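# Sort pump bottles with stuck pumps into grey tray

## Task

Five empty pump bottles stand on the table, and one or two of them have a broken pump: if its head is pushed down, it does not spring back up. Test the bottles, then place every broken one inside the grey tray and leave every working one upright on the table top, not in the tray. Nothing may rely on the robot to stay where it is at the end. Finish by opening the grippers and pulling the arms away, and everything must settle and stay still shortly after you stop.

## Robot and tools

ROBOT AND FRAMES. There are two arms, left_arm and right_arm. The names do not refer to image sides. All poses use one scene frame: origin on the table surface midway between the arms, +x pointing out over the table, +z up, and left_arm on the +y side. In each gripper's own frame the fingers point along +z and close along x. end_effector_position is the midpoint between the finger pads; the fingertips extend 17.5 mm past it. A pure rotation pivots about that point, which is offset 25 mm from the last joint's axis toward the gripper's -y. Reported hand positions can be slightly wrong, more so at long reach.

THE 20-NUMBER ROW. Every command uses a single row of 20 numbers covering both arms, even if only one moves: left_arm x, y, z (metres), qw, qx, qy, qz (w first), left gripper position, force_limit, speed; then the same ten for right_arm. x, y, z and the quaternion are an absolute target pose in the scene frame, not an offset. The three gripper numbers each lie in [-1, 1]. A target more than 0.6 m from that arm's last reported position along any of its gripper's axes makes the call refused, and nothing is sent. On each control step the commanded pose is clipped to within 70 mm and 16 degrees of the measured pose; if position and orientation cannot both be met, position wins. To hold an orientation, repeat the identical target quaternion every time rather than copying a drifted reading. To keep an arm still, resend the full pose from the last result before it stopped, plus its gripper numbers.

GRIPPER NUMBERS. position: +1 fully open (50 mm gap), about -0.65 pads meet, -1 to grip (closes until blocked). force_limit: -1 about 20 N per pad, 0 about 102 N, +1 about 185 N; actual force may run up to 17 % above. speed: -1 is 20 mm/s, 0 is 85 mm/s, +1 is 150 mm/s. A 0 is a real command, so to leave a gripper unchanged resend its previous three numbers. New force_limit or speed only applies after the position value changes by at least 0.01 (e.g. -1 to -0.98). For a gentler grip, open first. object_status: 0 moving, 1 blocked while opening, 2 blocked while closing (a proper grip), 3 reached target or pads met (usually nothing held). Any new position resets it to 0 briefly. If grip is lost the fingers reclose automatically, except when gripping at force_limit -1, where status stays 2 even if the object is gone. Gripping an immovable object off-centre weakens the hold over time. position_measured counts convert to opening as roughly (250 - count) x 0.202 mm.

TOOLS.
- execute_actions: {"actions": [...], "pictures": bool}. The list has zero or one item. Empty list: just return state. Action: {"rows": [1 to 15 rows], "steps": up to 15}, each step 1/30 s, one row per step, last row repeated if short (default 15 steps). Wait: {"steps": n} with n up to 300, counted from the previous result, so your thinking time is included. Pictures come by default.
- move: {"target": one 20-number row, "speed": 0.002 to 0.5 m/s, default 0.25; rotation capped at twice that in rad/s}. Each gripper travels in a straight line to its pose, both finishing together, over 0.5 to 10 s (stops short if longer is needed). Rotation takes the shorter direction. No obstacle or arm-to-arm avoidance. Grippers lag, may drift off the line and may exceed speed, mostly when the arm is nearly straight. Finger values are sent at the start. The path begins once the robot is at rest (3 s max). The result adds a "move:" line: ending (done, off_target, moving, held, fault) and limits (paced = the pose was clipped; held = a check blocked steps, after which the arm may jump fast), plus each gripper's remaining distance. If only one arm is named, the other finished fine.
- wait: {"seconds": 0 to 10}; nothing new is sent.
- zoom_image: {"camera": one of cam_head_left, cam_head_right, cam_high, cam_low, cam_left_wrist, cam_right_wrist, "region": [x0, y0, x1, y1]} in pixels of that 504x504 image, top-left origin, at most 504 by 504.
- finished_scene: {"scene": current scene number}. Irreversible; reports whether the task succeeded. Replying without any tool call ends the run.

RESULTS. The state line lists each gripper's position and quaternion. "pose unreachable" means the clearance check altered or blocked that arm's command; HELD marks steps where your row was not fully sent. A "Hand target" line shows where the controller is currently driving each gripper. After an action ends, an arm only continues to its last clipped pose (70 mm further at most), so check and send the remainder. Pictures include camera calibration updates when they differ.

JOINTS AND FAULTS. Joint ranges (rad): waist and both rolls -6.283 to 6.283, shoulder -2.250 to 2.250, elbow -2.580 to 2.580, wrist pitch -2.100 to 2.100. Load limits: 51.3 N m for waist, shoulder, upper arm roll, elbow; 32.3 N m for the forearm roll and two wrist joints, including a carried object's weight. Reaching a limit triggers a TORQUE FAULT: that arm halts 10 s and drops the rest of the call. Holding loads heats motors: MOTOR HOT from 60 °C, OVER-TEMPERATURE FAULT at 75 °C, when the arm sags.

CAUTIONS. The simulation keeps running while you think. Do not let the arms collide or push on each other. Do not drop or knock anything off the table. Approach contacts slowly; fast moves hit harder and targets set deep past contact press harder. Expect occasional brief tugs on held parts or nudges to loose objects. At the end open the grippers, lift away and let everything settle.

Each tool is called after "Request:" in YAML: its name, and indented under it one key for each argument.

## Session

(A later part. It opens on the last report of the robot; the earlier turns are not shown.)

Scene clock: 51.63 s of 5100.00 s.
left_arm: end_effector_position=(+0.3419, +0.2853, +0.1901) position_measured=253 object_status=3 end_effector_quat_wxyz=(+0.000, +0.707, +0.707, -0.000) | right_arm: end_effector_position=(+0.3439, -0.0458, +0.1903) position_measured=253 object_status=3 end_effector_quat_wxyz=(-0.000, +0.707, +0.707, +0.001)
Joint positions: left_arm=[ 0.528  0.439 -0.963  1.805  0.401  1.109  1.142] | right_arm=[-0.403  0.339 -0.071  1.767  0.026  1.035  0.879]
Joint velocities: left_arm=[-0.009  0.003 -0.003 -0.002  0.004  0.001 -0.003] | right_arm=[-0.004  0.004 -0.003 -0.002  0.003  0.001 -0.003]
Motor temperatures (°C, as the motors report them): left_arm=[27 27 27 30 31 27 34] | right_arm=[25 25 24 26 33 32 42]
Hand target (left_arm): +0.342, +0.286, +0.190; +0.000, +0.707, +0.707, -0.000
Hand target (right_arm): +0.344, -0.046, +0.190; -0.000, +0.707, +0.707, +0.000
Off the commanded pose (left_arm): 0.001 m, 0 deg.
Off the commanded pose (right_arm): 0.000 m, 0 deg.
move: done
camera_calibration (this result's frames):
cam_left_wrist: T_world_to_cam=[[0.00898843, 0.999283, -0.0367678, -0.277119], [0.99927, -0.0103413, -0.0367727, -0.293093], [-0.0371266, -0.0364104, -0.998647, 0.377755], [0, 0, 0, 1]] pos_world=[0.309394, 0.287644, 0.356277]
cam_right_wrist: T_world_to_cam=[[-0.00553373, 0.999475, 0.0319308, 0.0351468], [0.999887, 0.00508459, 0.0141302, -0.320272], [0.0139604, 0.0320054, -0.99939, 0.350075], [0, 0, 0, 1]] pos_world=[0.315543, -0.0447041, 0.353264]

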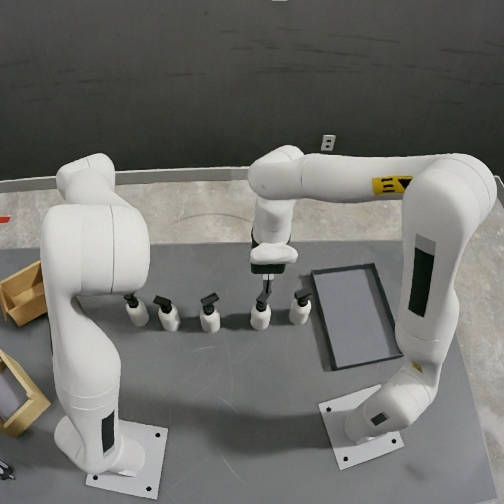

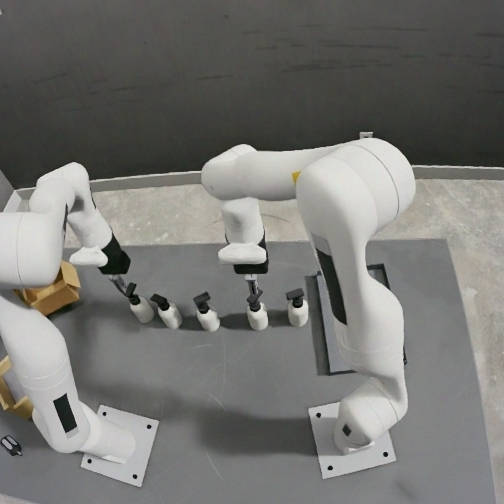

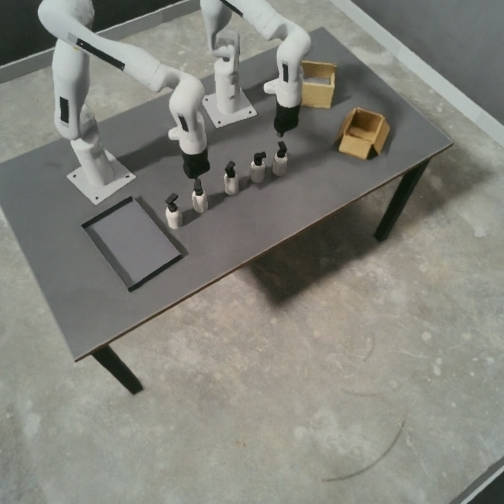

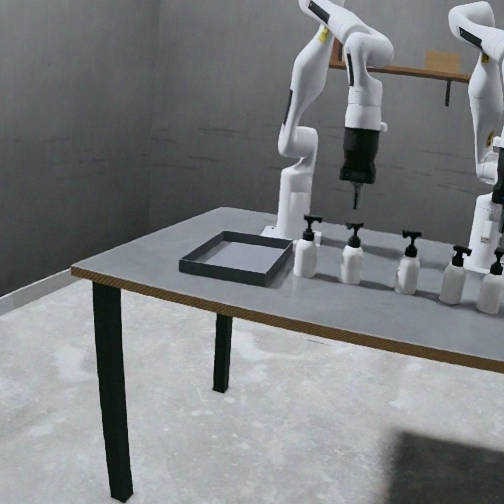

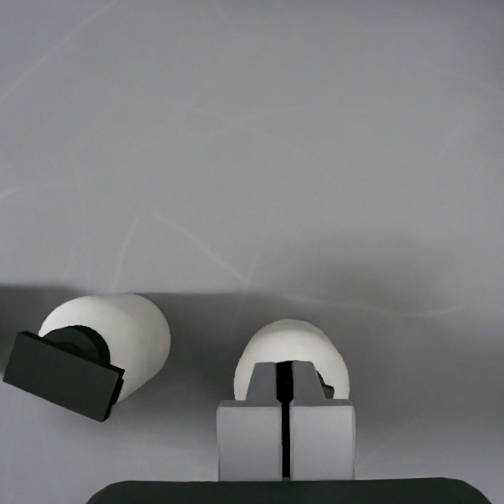

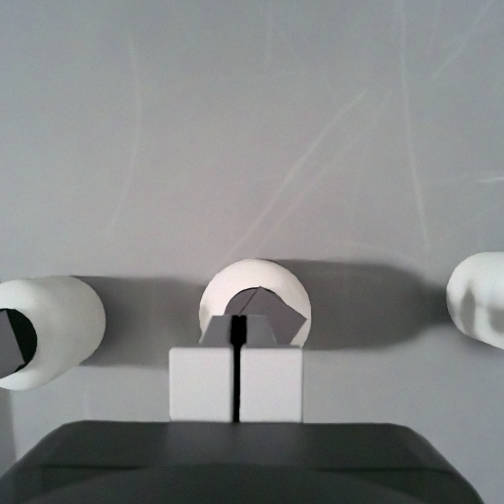

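Request:
move:
  target: [0.342,0.290,0.157,0,0.707,0.707,0,-1,0,1,0.341,-0.042,0.157,0,0.707,0.707,0,-1,0,1]
  speed: 0.1

Request:
move:
  target: [0.342,0.290,0.132,0,0.707,0.707,0,-1,0,1,0.341,-0.042,0.134,0,0.707,0.707,0,-1,0,1]
  speed: 0.025

Request:
move:
  target: [0.342,0.290,0.19,0,0.707,0.707,0,-1,0,1,0.341,-0.042,0.19,0,0.707,0.707,0,-1,0,1]
  speed: 0.1

Request:
move:
  target: [0.27,0.32,0.25,0,0.707,0.707,0,-1,0,1,0.335,0.088,0.20,0,0.707,0.707,0,-1,0,1]

Request:
zoom_image:
  camera: "cam_low"
  region: [270, 150, 504, 320]

Scene clock: 60.47 s of 5100.00 s.
left_arm: end_effector_position=(+0.3419, +0.2899, +0.1572) position_measured=253 object_status=3 end_effector_quat_wxyz=(+0.000, +0.707, +0.707, +0.000) | right_arm: end_effector_position=(+0.3415, -0.0418, +0.1577) position_measured=253 object_status=3 end_effector_quat_wxyz=(+0.000, +0.707, +0.707, +0.001)
Joint positions: left_arm=[ 0.487  0.485 -0.931  1.864  0.455  1.022  1.082] | right_arm=[-0.414  0.383 -0.073  1.822  0.034  0.936  0.861]
Joint velocities: left_arm=[-0.005  0.004  0.001  0.001  0.003 -0.002 -0.002] | right_arm=[-0.001  0.004  0.001  0.001  0.    -0.003 -0.001]
Motor temperatures (°C, as the motors report them): left_arm=[27 27 27 30 31 27 34] | right_arm=[25 25 24 26 33 32 42]
Hand target (left_arm): +0.342, +0.290, +0.157; -0.000, +0.707, +0.707, -0.000
Hand target (right_arm): +0.341, -0.042, +0.157; -0.000, +0.707, +0.707, +0.000
Off the commanded pose (left_arm): 0.000 m, 0 deg.
Off the commanded pose (right_arm): 0.001 m, 0 deg.
After step 90, 5.03 s passed at rest.
move: done
camera_calibration (this result's frames):
cam_left_wrist: T_world_to_cam=[[0.00843672, 0.999312, -0.0361105, -0.282781], [0.99929, -0.0097517, -0.0363958, -0.294469], [-0.0367229, -0.0357778, -0.998685, 0.34477], [0, 0, 0, 1]] pos_world=[0.309307, 0.29205, 0.323388]
cam_right_wrist: T_world_to_cam=[[-0.00614944, 0.999479, 0.0316921, 0.0323546], [0.999867, 0.00566749, 0.0152746, -0.317616], [0.015087, 0.0317819, -0.999381, 0.317092], [0, 0, 0, 1]] pos_world=[0.312989, -0.0406154, 0.320722]

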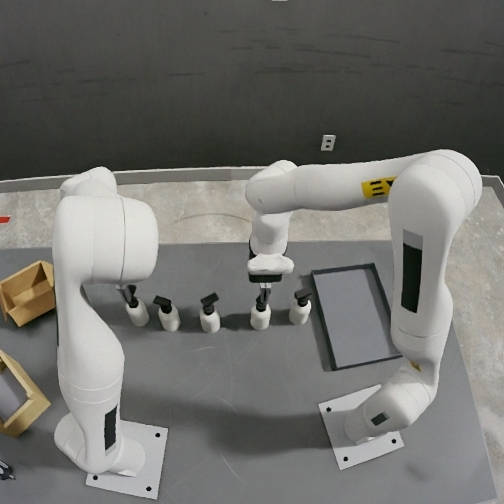

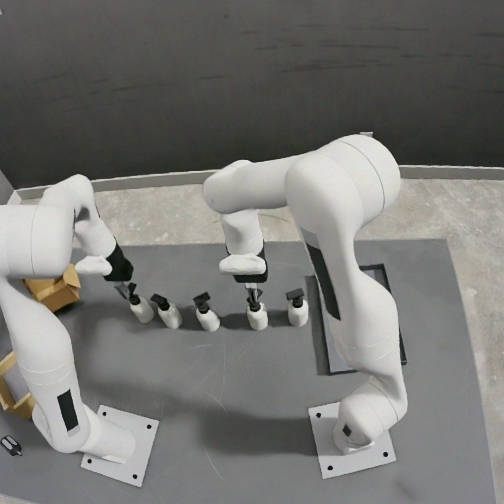

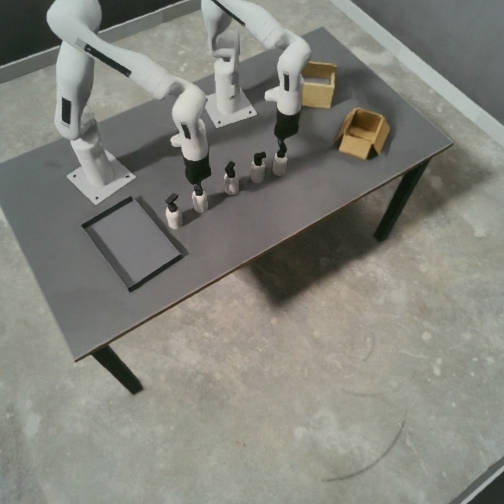

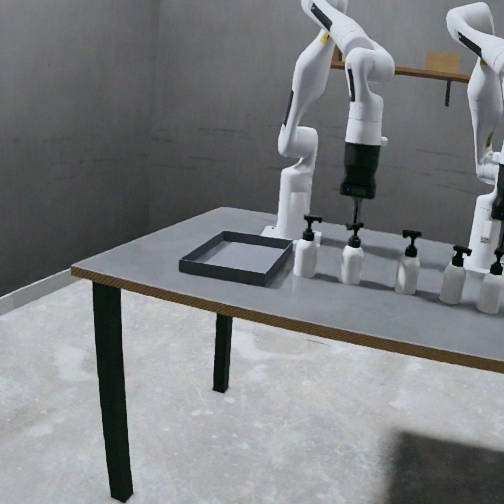

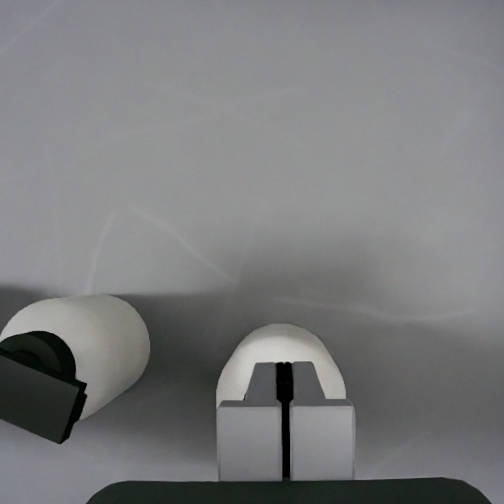

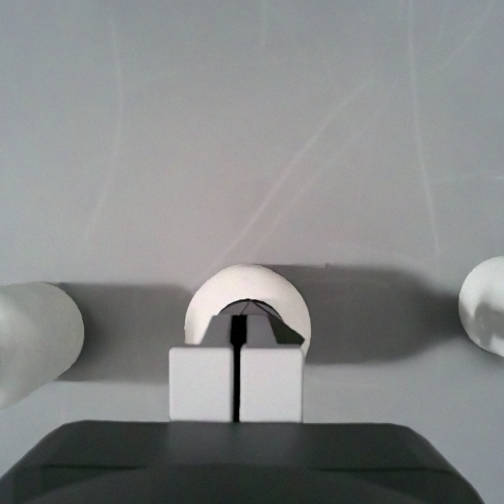

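Scene clock: 61.70 s of 5100.00 s.
left_arm: end_effector_position=(+0.3466, +0.2906, +0.1396) position_measured=253 object_status=3 end_effector_quat_wxyz=(+0.008, +0.707, +0.707, +0.004) | right_arm: end_effector_position=(+0.3446, -0.0389, +0.1428) position_measured=253 object_status=3 end_effector_quat_wxyz=(+0.001, +0.707, +0.707, +0.009)
Joint positions: left_arm=[ 0.461  0.509 -0.908  1.894  0.499  0.963  1.041] | right_arm=[-0.415  0.402 -0.072  1.85   0.037  0.872  0.857]
Joint velocities: left_arm=[-0.003 -0.002 -0.001  0.001  0.004 -0.004 -0.003] | right_arm=[-0.001 -0.002  0.001  0.003 -0.    -0.004 -0.   ]
Motor temperatures (°C, as the motors report them): left_arm=[27 27 27 30 31 27 34] | right_arm=[25 25 24 26 33 32 42]
Hand target (left_arm): +0.342, +0.290, +0.132; -0.000, +0.707, +0.707, +0.000
Hand target (right_arm): +0.341, -0.042, +0.134; -0.000, +0.707, +0.707, -0.000
Off the commanded pose (left_arm): 0.009 m, 1 deg.
Off the commanded pose (right_arm): 0.010 m, 1 deg.
move: off_target (left_arm, right_arm)
camera_calibration (this result's frames):
cam_left_wrist: T_world_to_cam=[[0.00865145, 0.999085, -0.0418907, -0.283396], [0.999771, -0.00946237, -0.0191987, -0.302496], [-0.0195775, -0.041715, -0.998938, 0.323201], [0, 0, 0, 1]] pos_world=[0.311206, 0.293757, 0.305178]
cam_right_wrist: T_world_to_cam=[[-0.00638291, 0.999078, 0.0424588, 0.0285317], [0.999573, 0.0051636, 0.0287654, -0.322293], [0.0285196, 0.0426242, -0.998684, 0.297689], [0, 0, 0, 1]] pos_world=[0.313848, -0.0395299, 0.305357]

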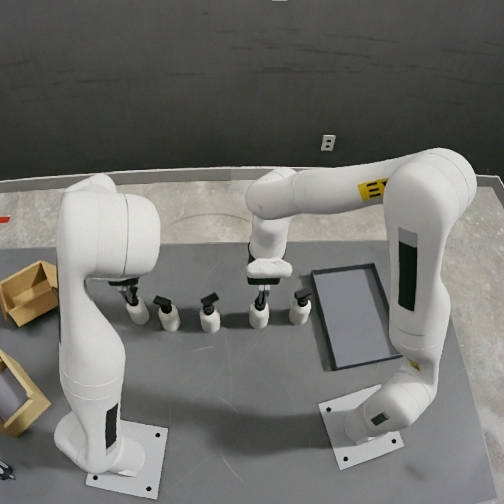

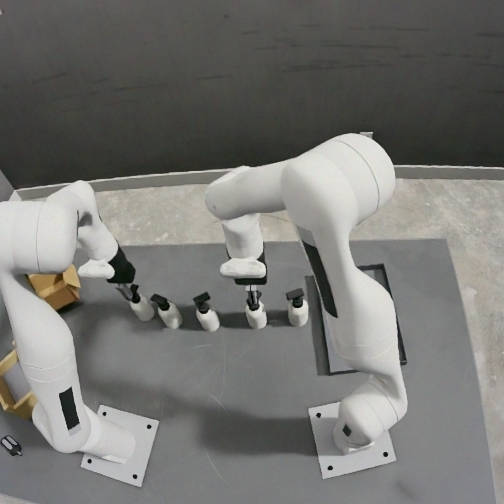

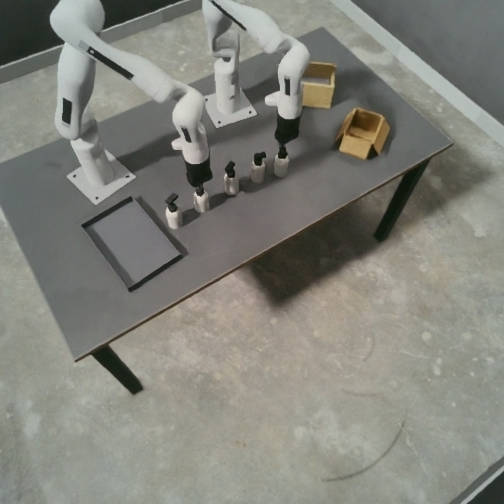

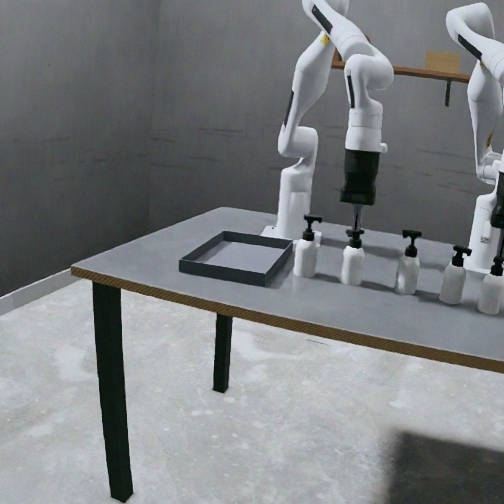

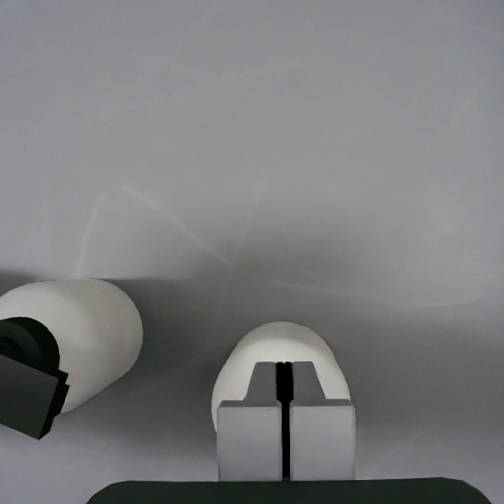

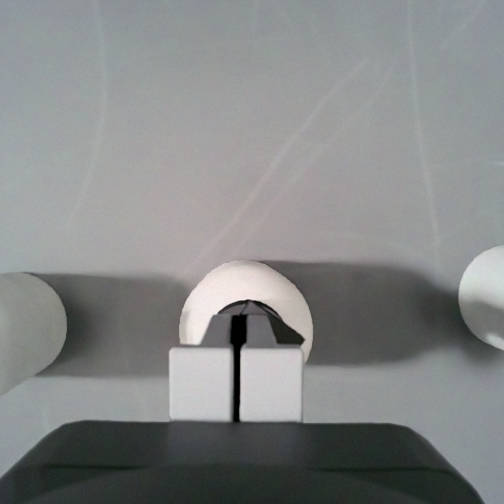

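Scene clock: 62.60 s of 5100.00 s.
left_arm: end_effector_position=(+0.3422, +0.2901, +0.1898) position_measured=253 object_status=3 end_effector_quat_wxyz=(-0.000, +0.707, +0.707, -0.000) | right_arm: end_effector_position=(+0.3409, -0.0422, +0.1899) position_measured=253 object_status=3 end_effector_quat_wxyz=(+0.000, +0.707, +0.707, -0.000)
Joint positions: left_arm=[ 0.515  0.439 -0.962  1.805  0.4    1.108  1.132] | right_arm=[-0.414  0.339 -0.073  1.768  0.028  1.036  0.865]
Joint velocities: left_arm=[ 0.003 -0.002 -0.    -0.002 -0.001  0.002  0.002] | right_arm=[ 0.    -0.002  0.    -0.001  0.     0.003  0.   ]
Motor temperatures (°C, as the motors report them): left_arm=[27 27 27 30 31 27 34] | right_arm=[25 25 24 26 33 32 42]
Hand target (left_arm): +0.342, +0.290, +0.190; +0.000, +0.707, +0.707, -0.000
Hand target (right_arm): +0.341, -0.042, +0.190; +0.000, +0.707, +0.707, -0.000
Off the commanded pose (left_arm): 0.000 m, 0 deg.
Off the commanded pose (right_arm): 0.000 m, 0 deg.
move: done
camera_calibration (this result's frames):
cam_left_wrist: T_world_to_cam=[[0.00777846, 0.999324, -0.0359391, -0.281616], [0.999285, -0.00909802, -0.0367002, -0.2937], [-0.0370023, -0.035628, -0.99868, 0.377439], [0, 0, 0, 1]] pos_world=[0.309647, 0.292201, 0.356041]
cam_right_wrist: T_world_to_cam=[[-0.0059024, 0.999519, 0.0304533, 0.0318916], [0.99989, 0.0054847, 0.0137812, -0.317191], [0.0136075, 0.0305313, -0.999441, 0.349752], [0, 0, 0, 1]] pos_world=[0.312585, -0.0408149, 0.352957]

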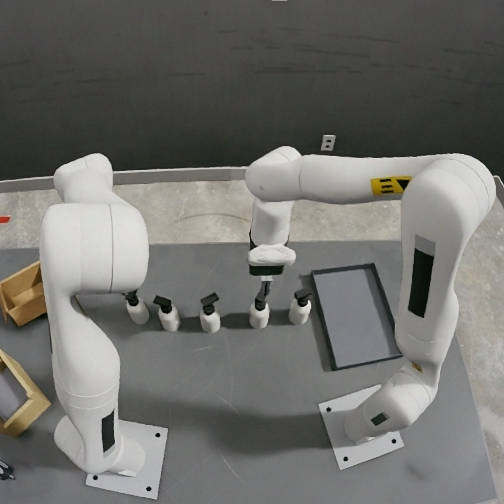

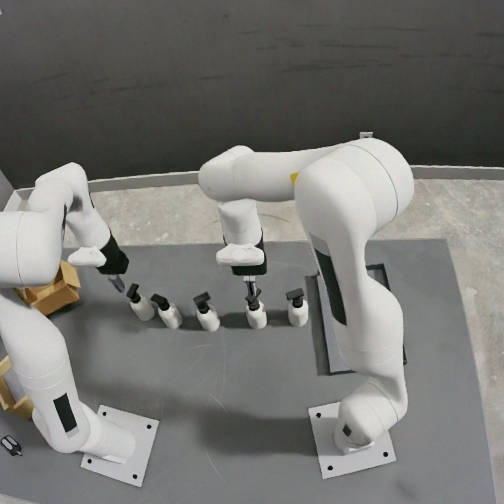

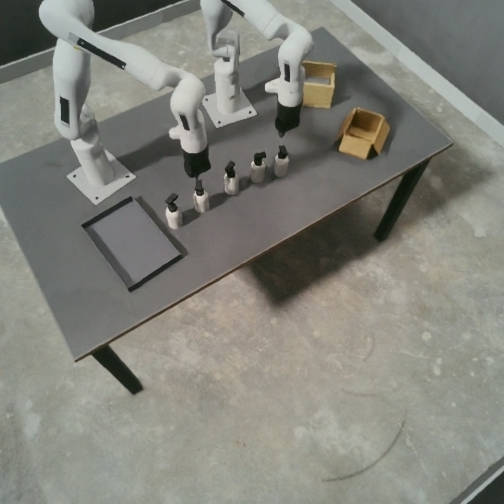

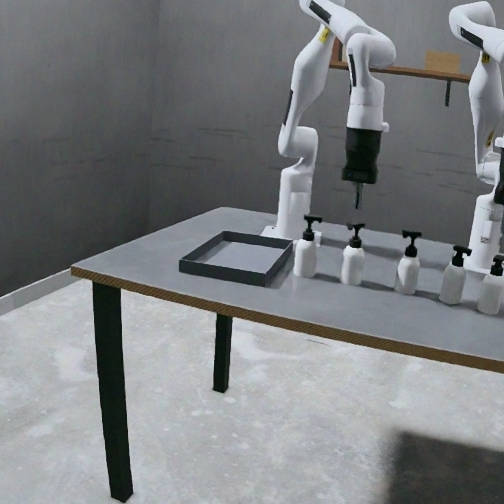

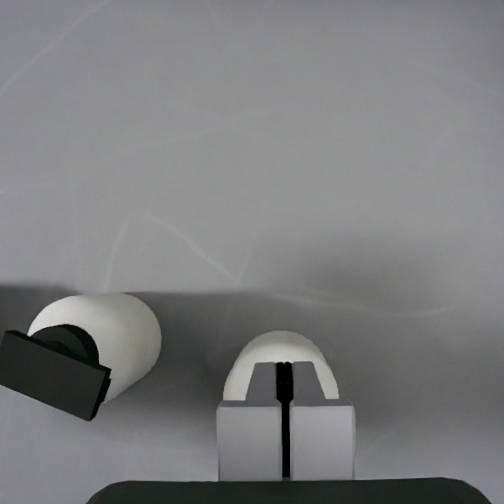

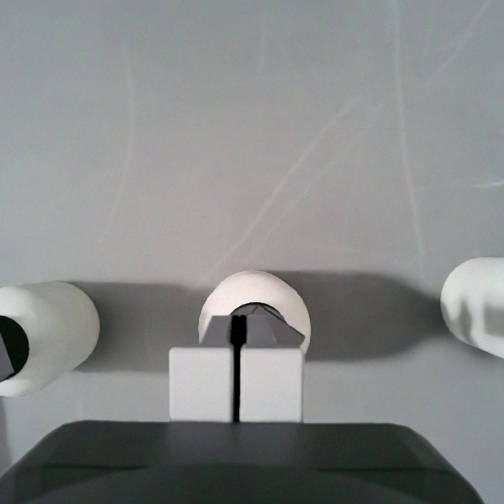

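Scene clock: 63.67 s of 5100.00 s.
left_arm: end_effector_position=(+0.2702, +0.3201, +0.2499) position_measured=253 object_status=3 end_effector_quat_wxyz=(-0.000, +0.707, +0.707, -0.000) | right_arm: end_effector_position=(+0.3347, +0.0881, +0.2005) position_measured=253 object_status=3 end_effector_quat_wxyz=(-0.000, +0.707, +0.707, +0.001)
Joint positions: left_arm=[ 0.674  0.166 -1.081  1.878  0.157  1.19   1.258] | right_arm=[-0.617  0.504 -0.102  1.466  0.053  1.174  0.634]
Joint velocities: left_arm=[ 0.008 -0.012  0.002  0.    -0.004 -0.     0.004] | right_arm=[-0.004  0.007 -0.003 -0.003  0.001  0.002 -0.001]
Motor temperatures (°C, as the motors report them): left_arm=[27 27 27 30 31 27 34] | right_arm=[25 25 24 26 33 32 42]
Hand target (left_arm): +0.270, +0.320, +0.250; +0.000, +0.707, +0.707, -0.000
Hand target (right_arm): +0.335, +0.088, +0.200; -0.000, +0.707, +0.707, +0.000
Off the commanded pose (left_arm): 0.000 m, 0 deg.
Off the commanded pose (right_arm): 0.001 m, 0 deg.
move: done
camera_calibration (this result's frames):
cam_left_wrist: T_world_to_cam=[[0.00760901, 0.999344, -0.0354142, -0.309007], [0.999266, -0.00892854, -0.0372522, -0.219185], [-0.0375439, -0.0351047, -0.998678, 0.435813], [0, 0, 0, 1]] pos_world=[0.237738, 0.322146, 0.416129]
cam_right_wrist: T_world_to_cam=[[-0.00557424, 0.999474, 0.0319484, -0.099076], [0.999888, 0.00512595, 0.0140964, -0.311918], [0.0139252, 0.0320234, -0.99939, 0.356134], [0, 0, 0, 1]] pos_world=[0.306371, 0.0892182, 0.363479]

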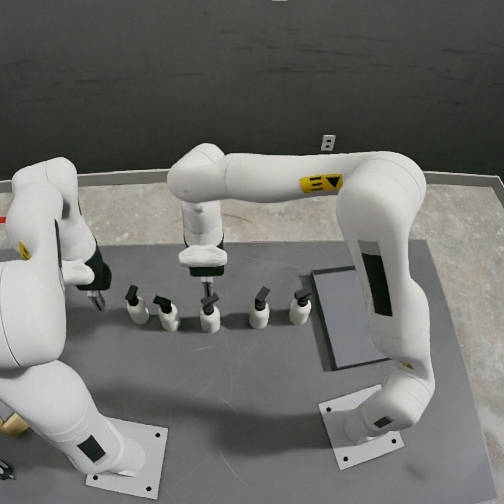

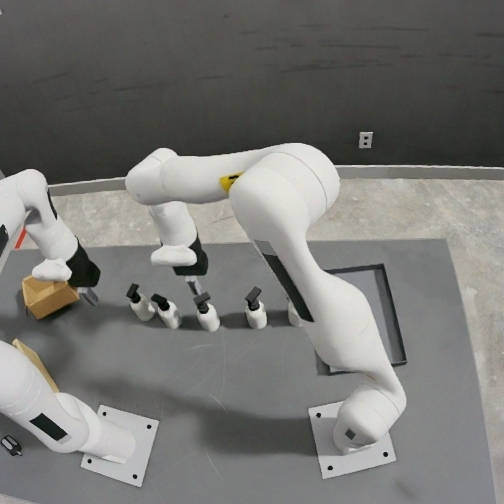

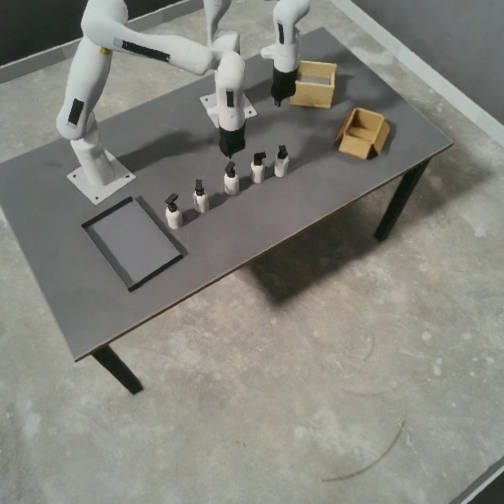

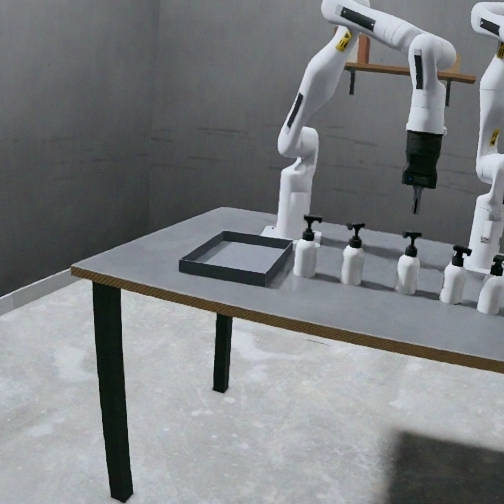

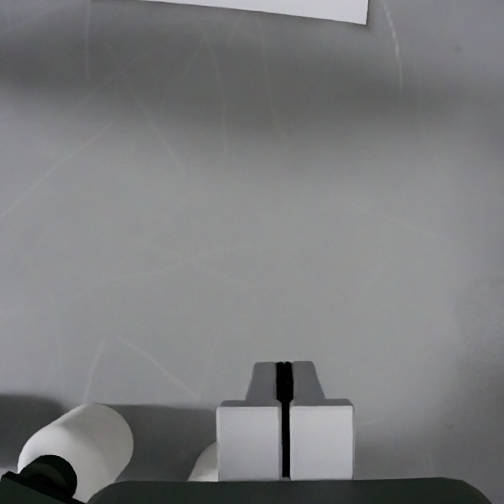

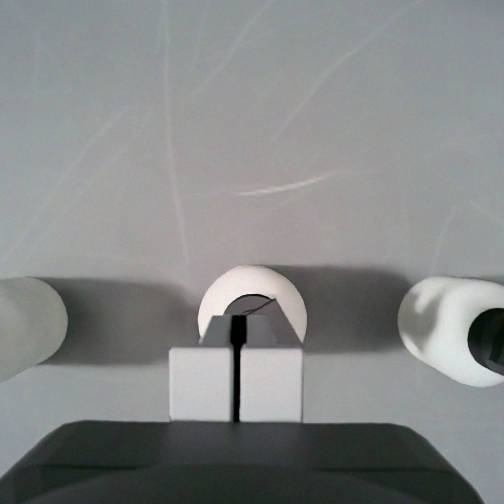

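Region (270, 150, 504, 320) of cam_low's 504x504 image, scaled by 2.154, with more detail than that image has; it fills the top 366 rows of this view, and the rest is white.

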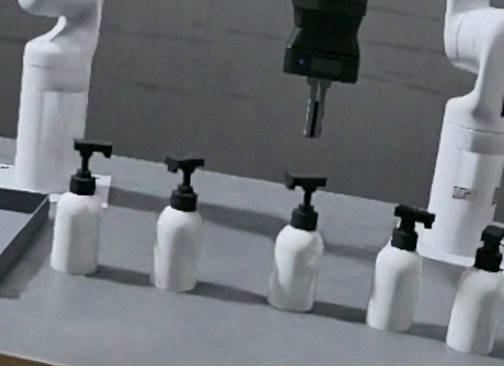

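Request:
move:
  target: [0.331,0.201,0.21,0,0.191,0.982,0,1,0,1,0.36,-0.2,0.27,0,0.788,0.616,0,1,0,1]

Scene clock: 74.67 s of 5100.00 s.
left_arm: end_effector_position=(+0.3310, +0.2015, +0.2101) position_measured=3 object_status=3 end_effector_quat_wxyz=(+0.000, +0.190, +0.982, +0.000) | right_arm: end_effector_position=(+0.3604, -0.2008, +0.2697) position_measured=3 object_status=3 end_effector_quat_wxyz=(+0.001, +0.788, +0.616, -0.001)
Joint positions: left_arm=[ 0.885  0.472 -1.249  1.82   0.481  1.202  2.392] | right_arm=[-0.15   0.148  0.098  1.749 -0.012  1.246  1.071]
Joint velocities: left_arm=[ 0.003  0.005 -0.    -0.002 -0.002 -0.     0.006] | right_arm=[ 0.004 -0.     0.004 -0.    -0.002 -0.     0.004]
Motor temperatures (°C, as the motors report them): left_arm=[27 27 27 30 31 27 34] | right_arm=[25 25 24 26 33 32 42]
Hand target (left_arm): +0.331, +0.201, +0.210; +0.000, +0.191, +0.982, +0.000
Hand target (right_arm): +0.360, -0.201, +0.270; +0.001, +0.788, +0.616, -0.001
Off the commanded pose (left_arm): 0.001 m, 0 deg.
Off the commanded pose (right_arm): 0.001 m, 0 deg.
After step 90, 5.20 s passed at rest.
move: done
camera_calibration (this result's frames):
cam_left_wrist: T_world_to_cam=[[-0.923737, 0.381256, -0.0367972, 0.240745], [0.382492, 0.923257, -0.0360019, -0.26644], [0.0202473, -0.0473309, -0.998674, 0.377489], [0, 0, 0, 1]] pos_world=[0.316653, 0.172074, 0.376255]
cam_right_wrist: T_world_to_cam=[[0.234883, 0.971621, 0.0279841, 0.0963905], [0.971806, -0.235342, 0.0143942, -0.375386], [0.0205715, 0.0238142, -0.999505, 0.43024], [0, 0, 0, 1]] pos_world=[0.333311, -0.192245, 0.432732]

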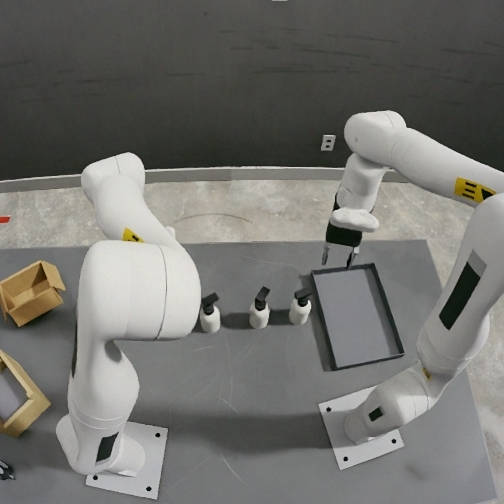

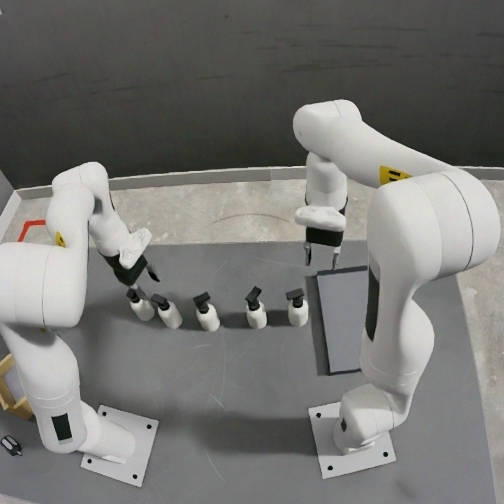

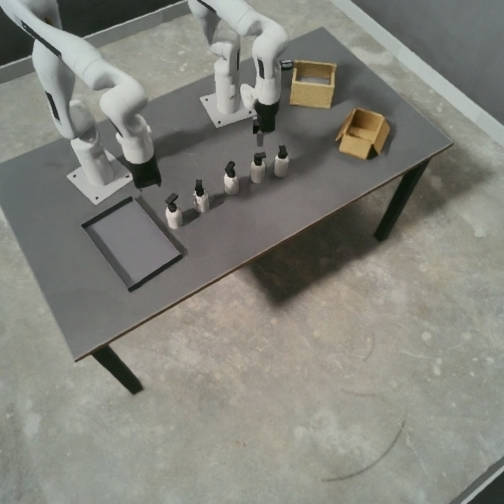

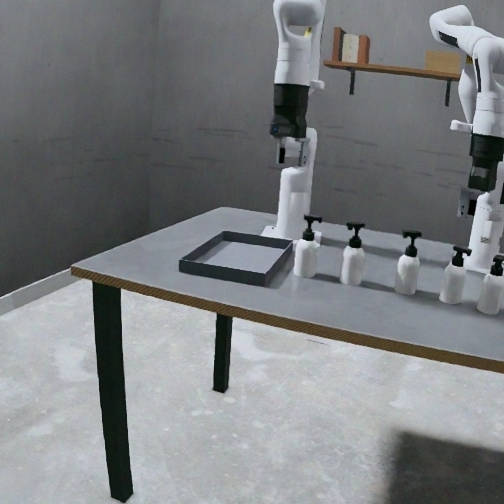

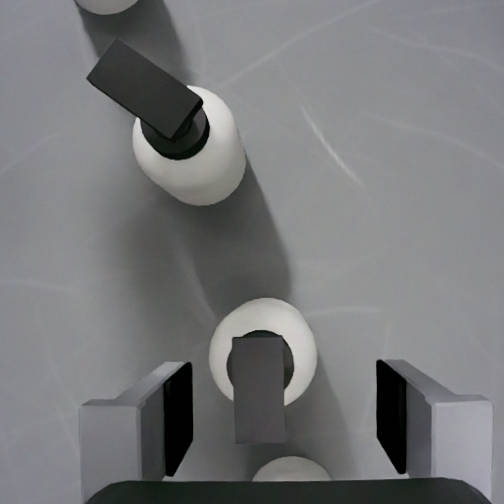

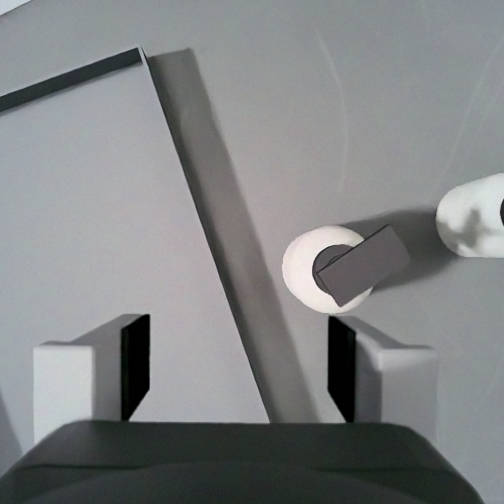

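Request:
move:
  target: [0.339,0.194,0.17,0,0.191,0.982,0,1,0,1,0.36,-0.2,0.27,0,0.788,0.616,0,1,0,1]
  speed: 0.15

Scene clock: 85.80 s of 5100.00 s.
left_arm: end_effector_position=(+0.3388, +0.1939, +0.1702) position_measured=3 object_status=3 end_effector_quat_wxyz=(+0.000, +0.191, +0.982, -0.000) | right_arm: end_effector_position=(+0.3600, -0.2000, +0.2700) position_measured=3 object_status=3 end_effector_quat_wxyz=(-0.000, +0.788, +0.616, -0.000)
Joint positions: left_arm=[ 0.832  0.545 -1.184  1.867  0.563  1.119  2.34 ] | right_arm=[-0.149  0.147  0.098  1.75  -0.015  1.246  1.071]
Joint velocities: left_arm=[-0.006  0.006  0.     0.002  0.002 -0.002 -0.002] | right_arm=[-0.     0.    -0.001  0.     0.     0.     0.001]
Motor temperatures (°C, as the motors report them): left_arm=[27 27 27 30 31 27 34] | right_arm=[25 25 24 26 33 32 42]
Hand target (left_arm): +0.339, +0.194, +0.170; -0.000, +0.191, +0.982, +0.000
Hand target (right_arm): +0.360, -0.200, +0.270; -0.000, +0.788, +0.616, -0.000
Off the commanded pose (left_arm): 0.000 m, 0 deg.
Off the commanded pose (right_arm): 0.000 m, 0 deg.
After step 90, 7.33 s passed at rest.
move: done
camera_calibration (this result's frames):
cam_left_wrist: T_world_to_cam=[[-0.923257, 0.382465, -0.0362871, 0.248952], [0.38369, 0.922732, -0.0367085, -0.264037], [0.0194435, -0.0478144, -0.998667, 0.337528], [0, 0, 0, 1]] pos_world=[0.324592, 0.164558, 0.33642]
cam_right_wrist: T_world_to_cam=[[0.235305, 0.971439, 0.0306293, 0.0948359], [0.971703, -0.235804, 0.0138013, -0.374684], [0.0206296, 0.0265151, -0.999436, 0.430986], [0, 0, 0, 1]] pos_world=[0.332875, -0.191907, 0.433009]

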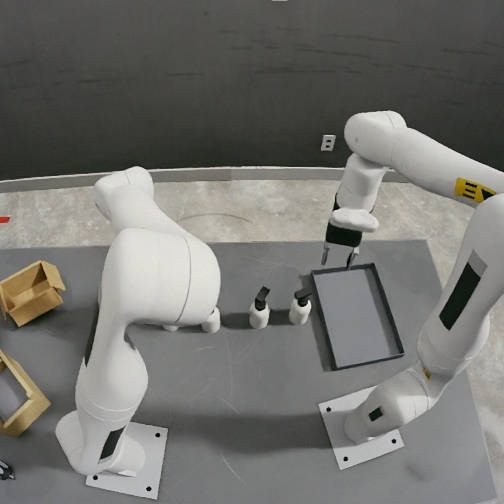

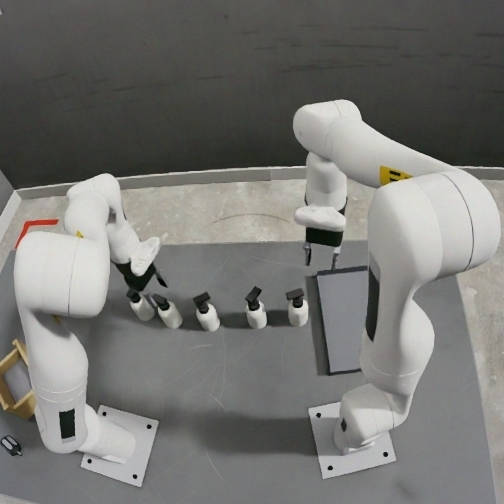

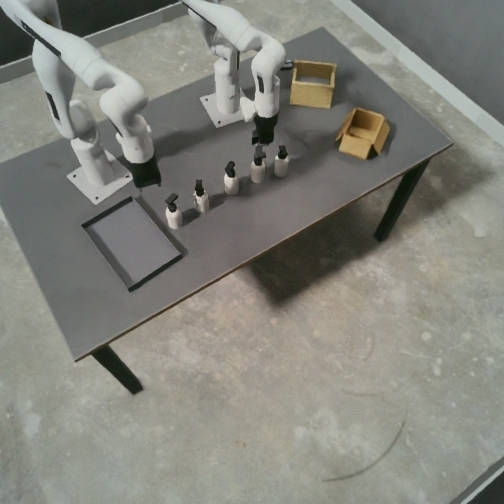

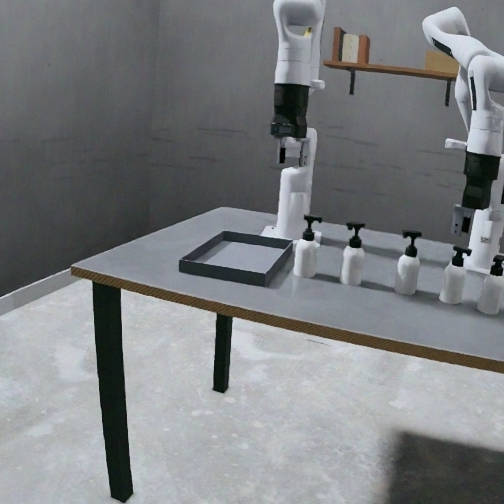

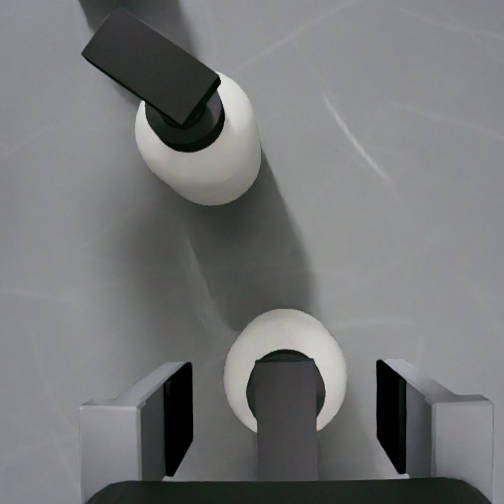

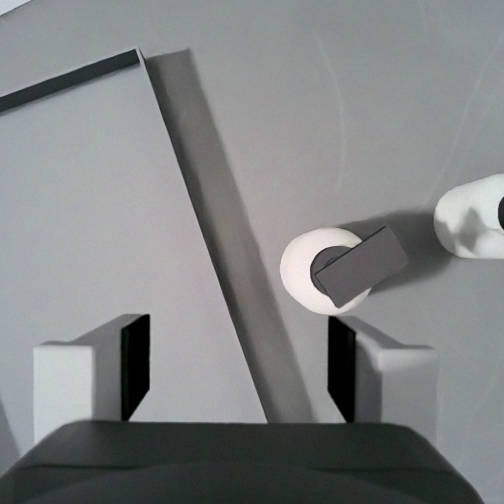

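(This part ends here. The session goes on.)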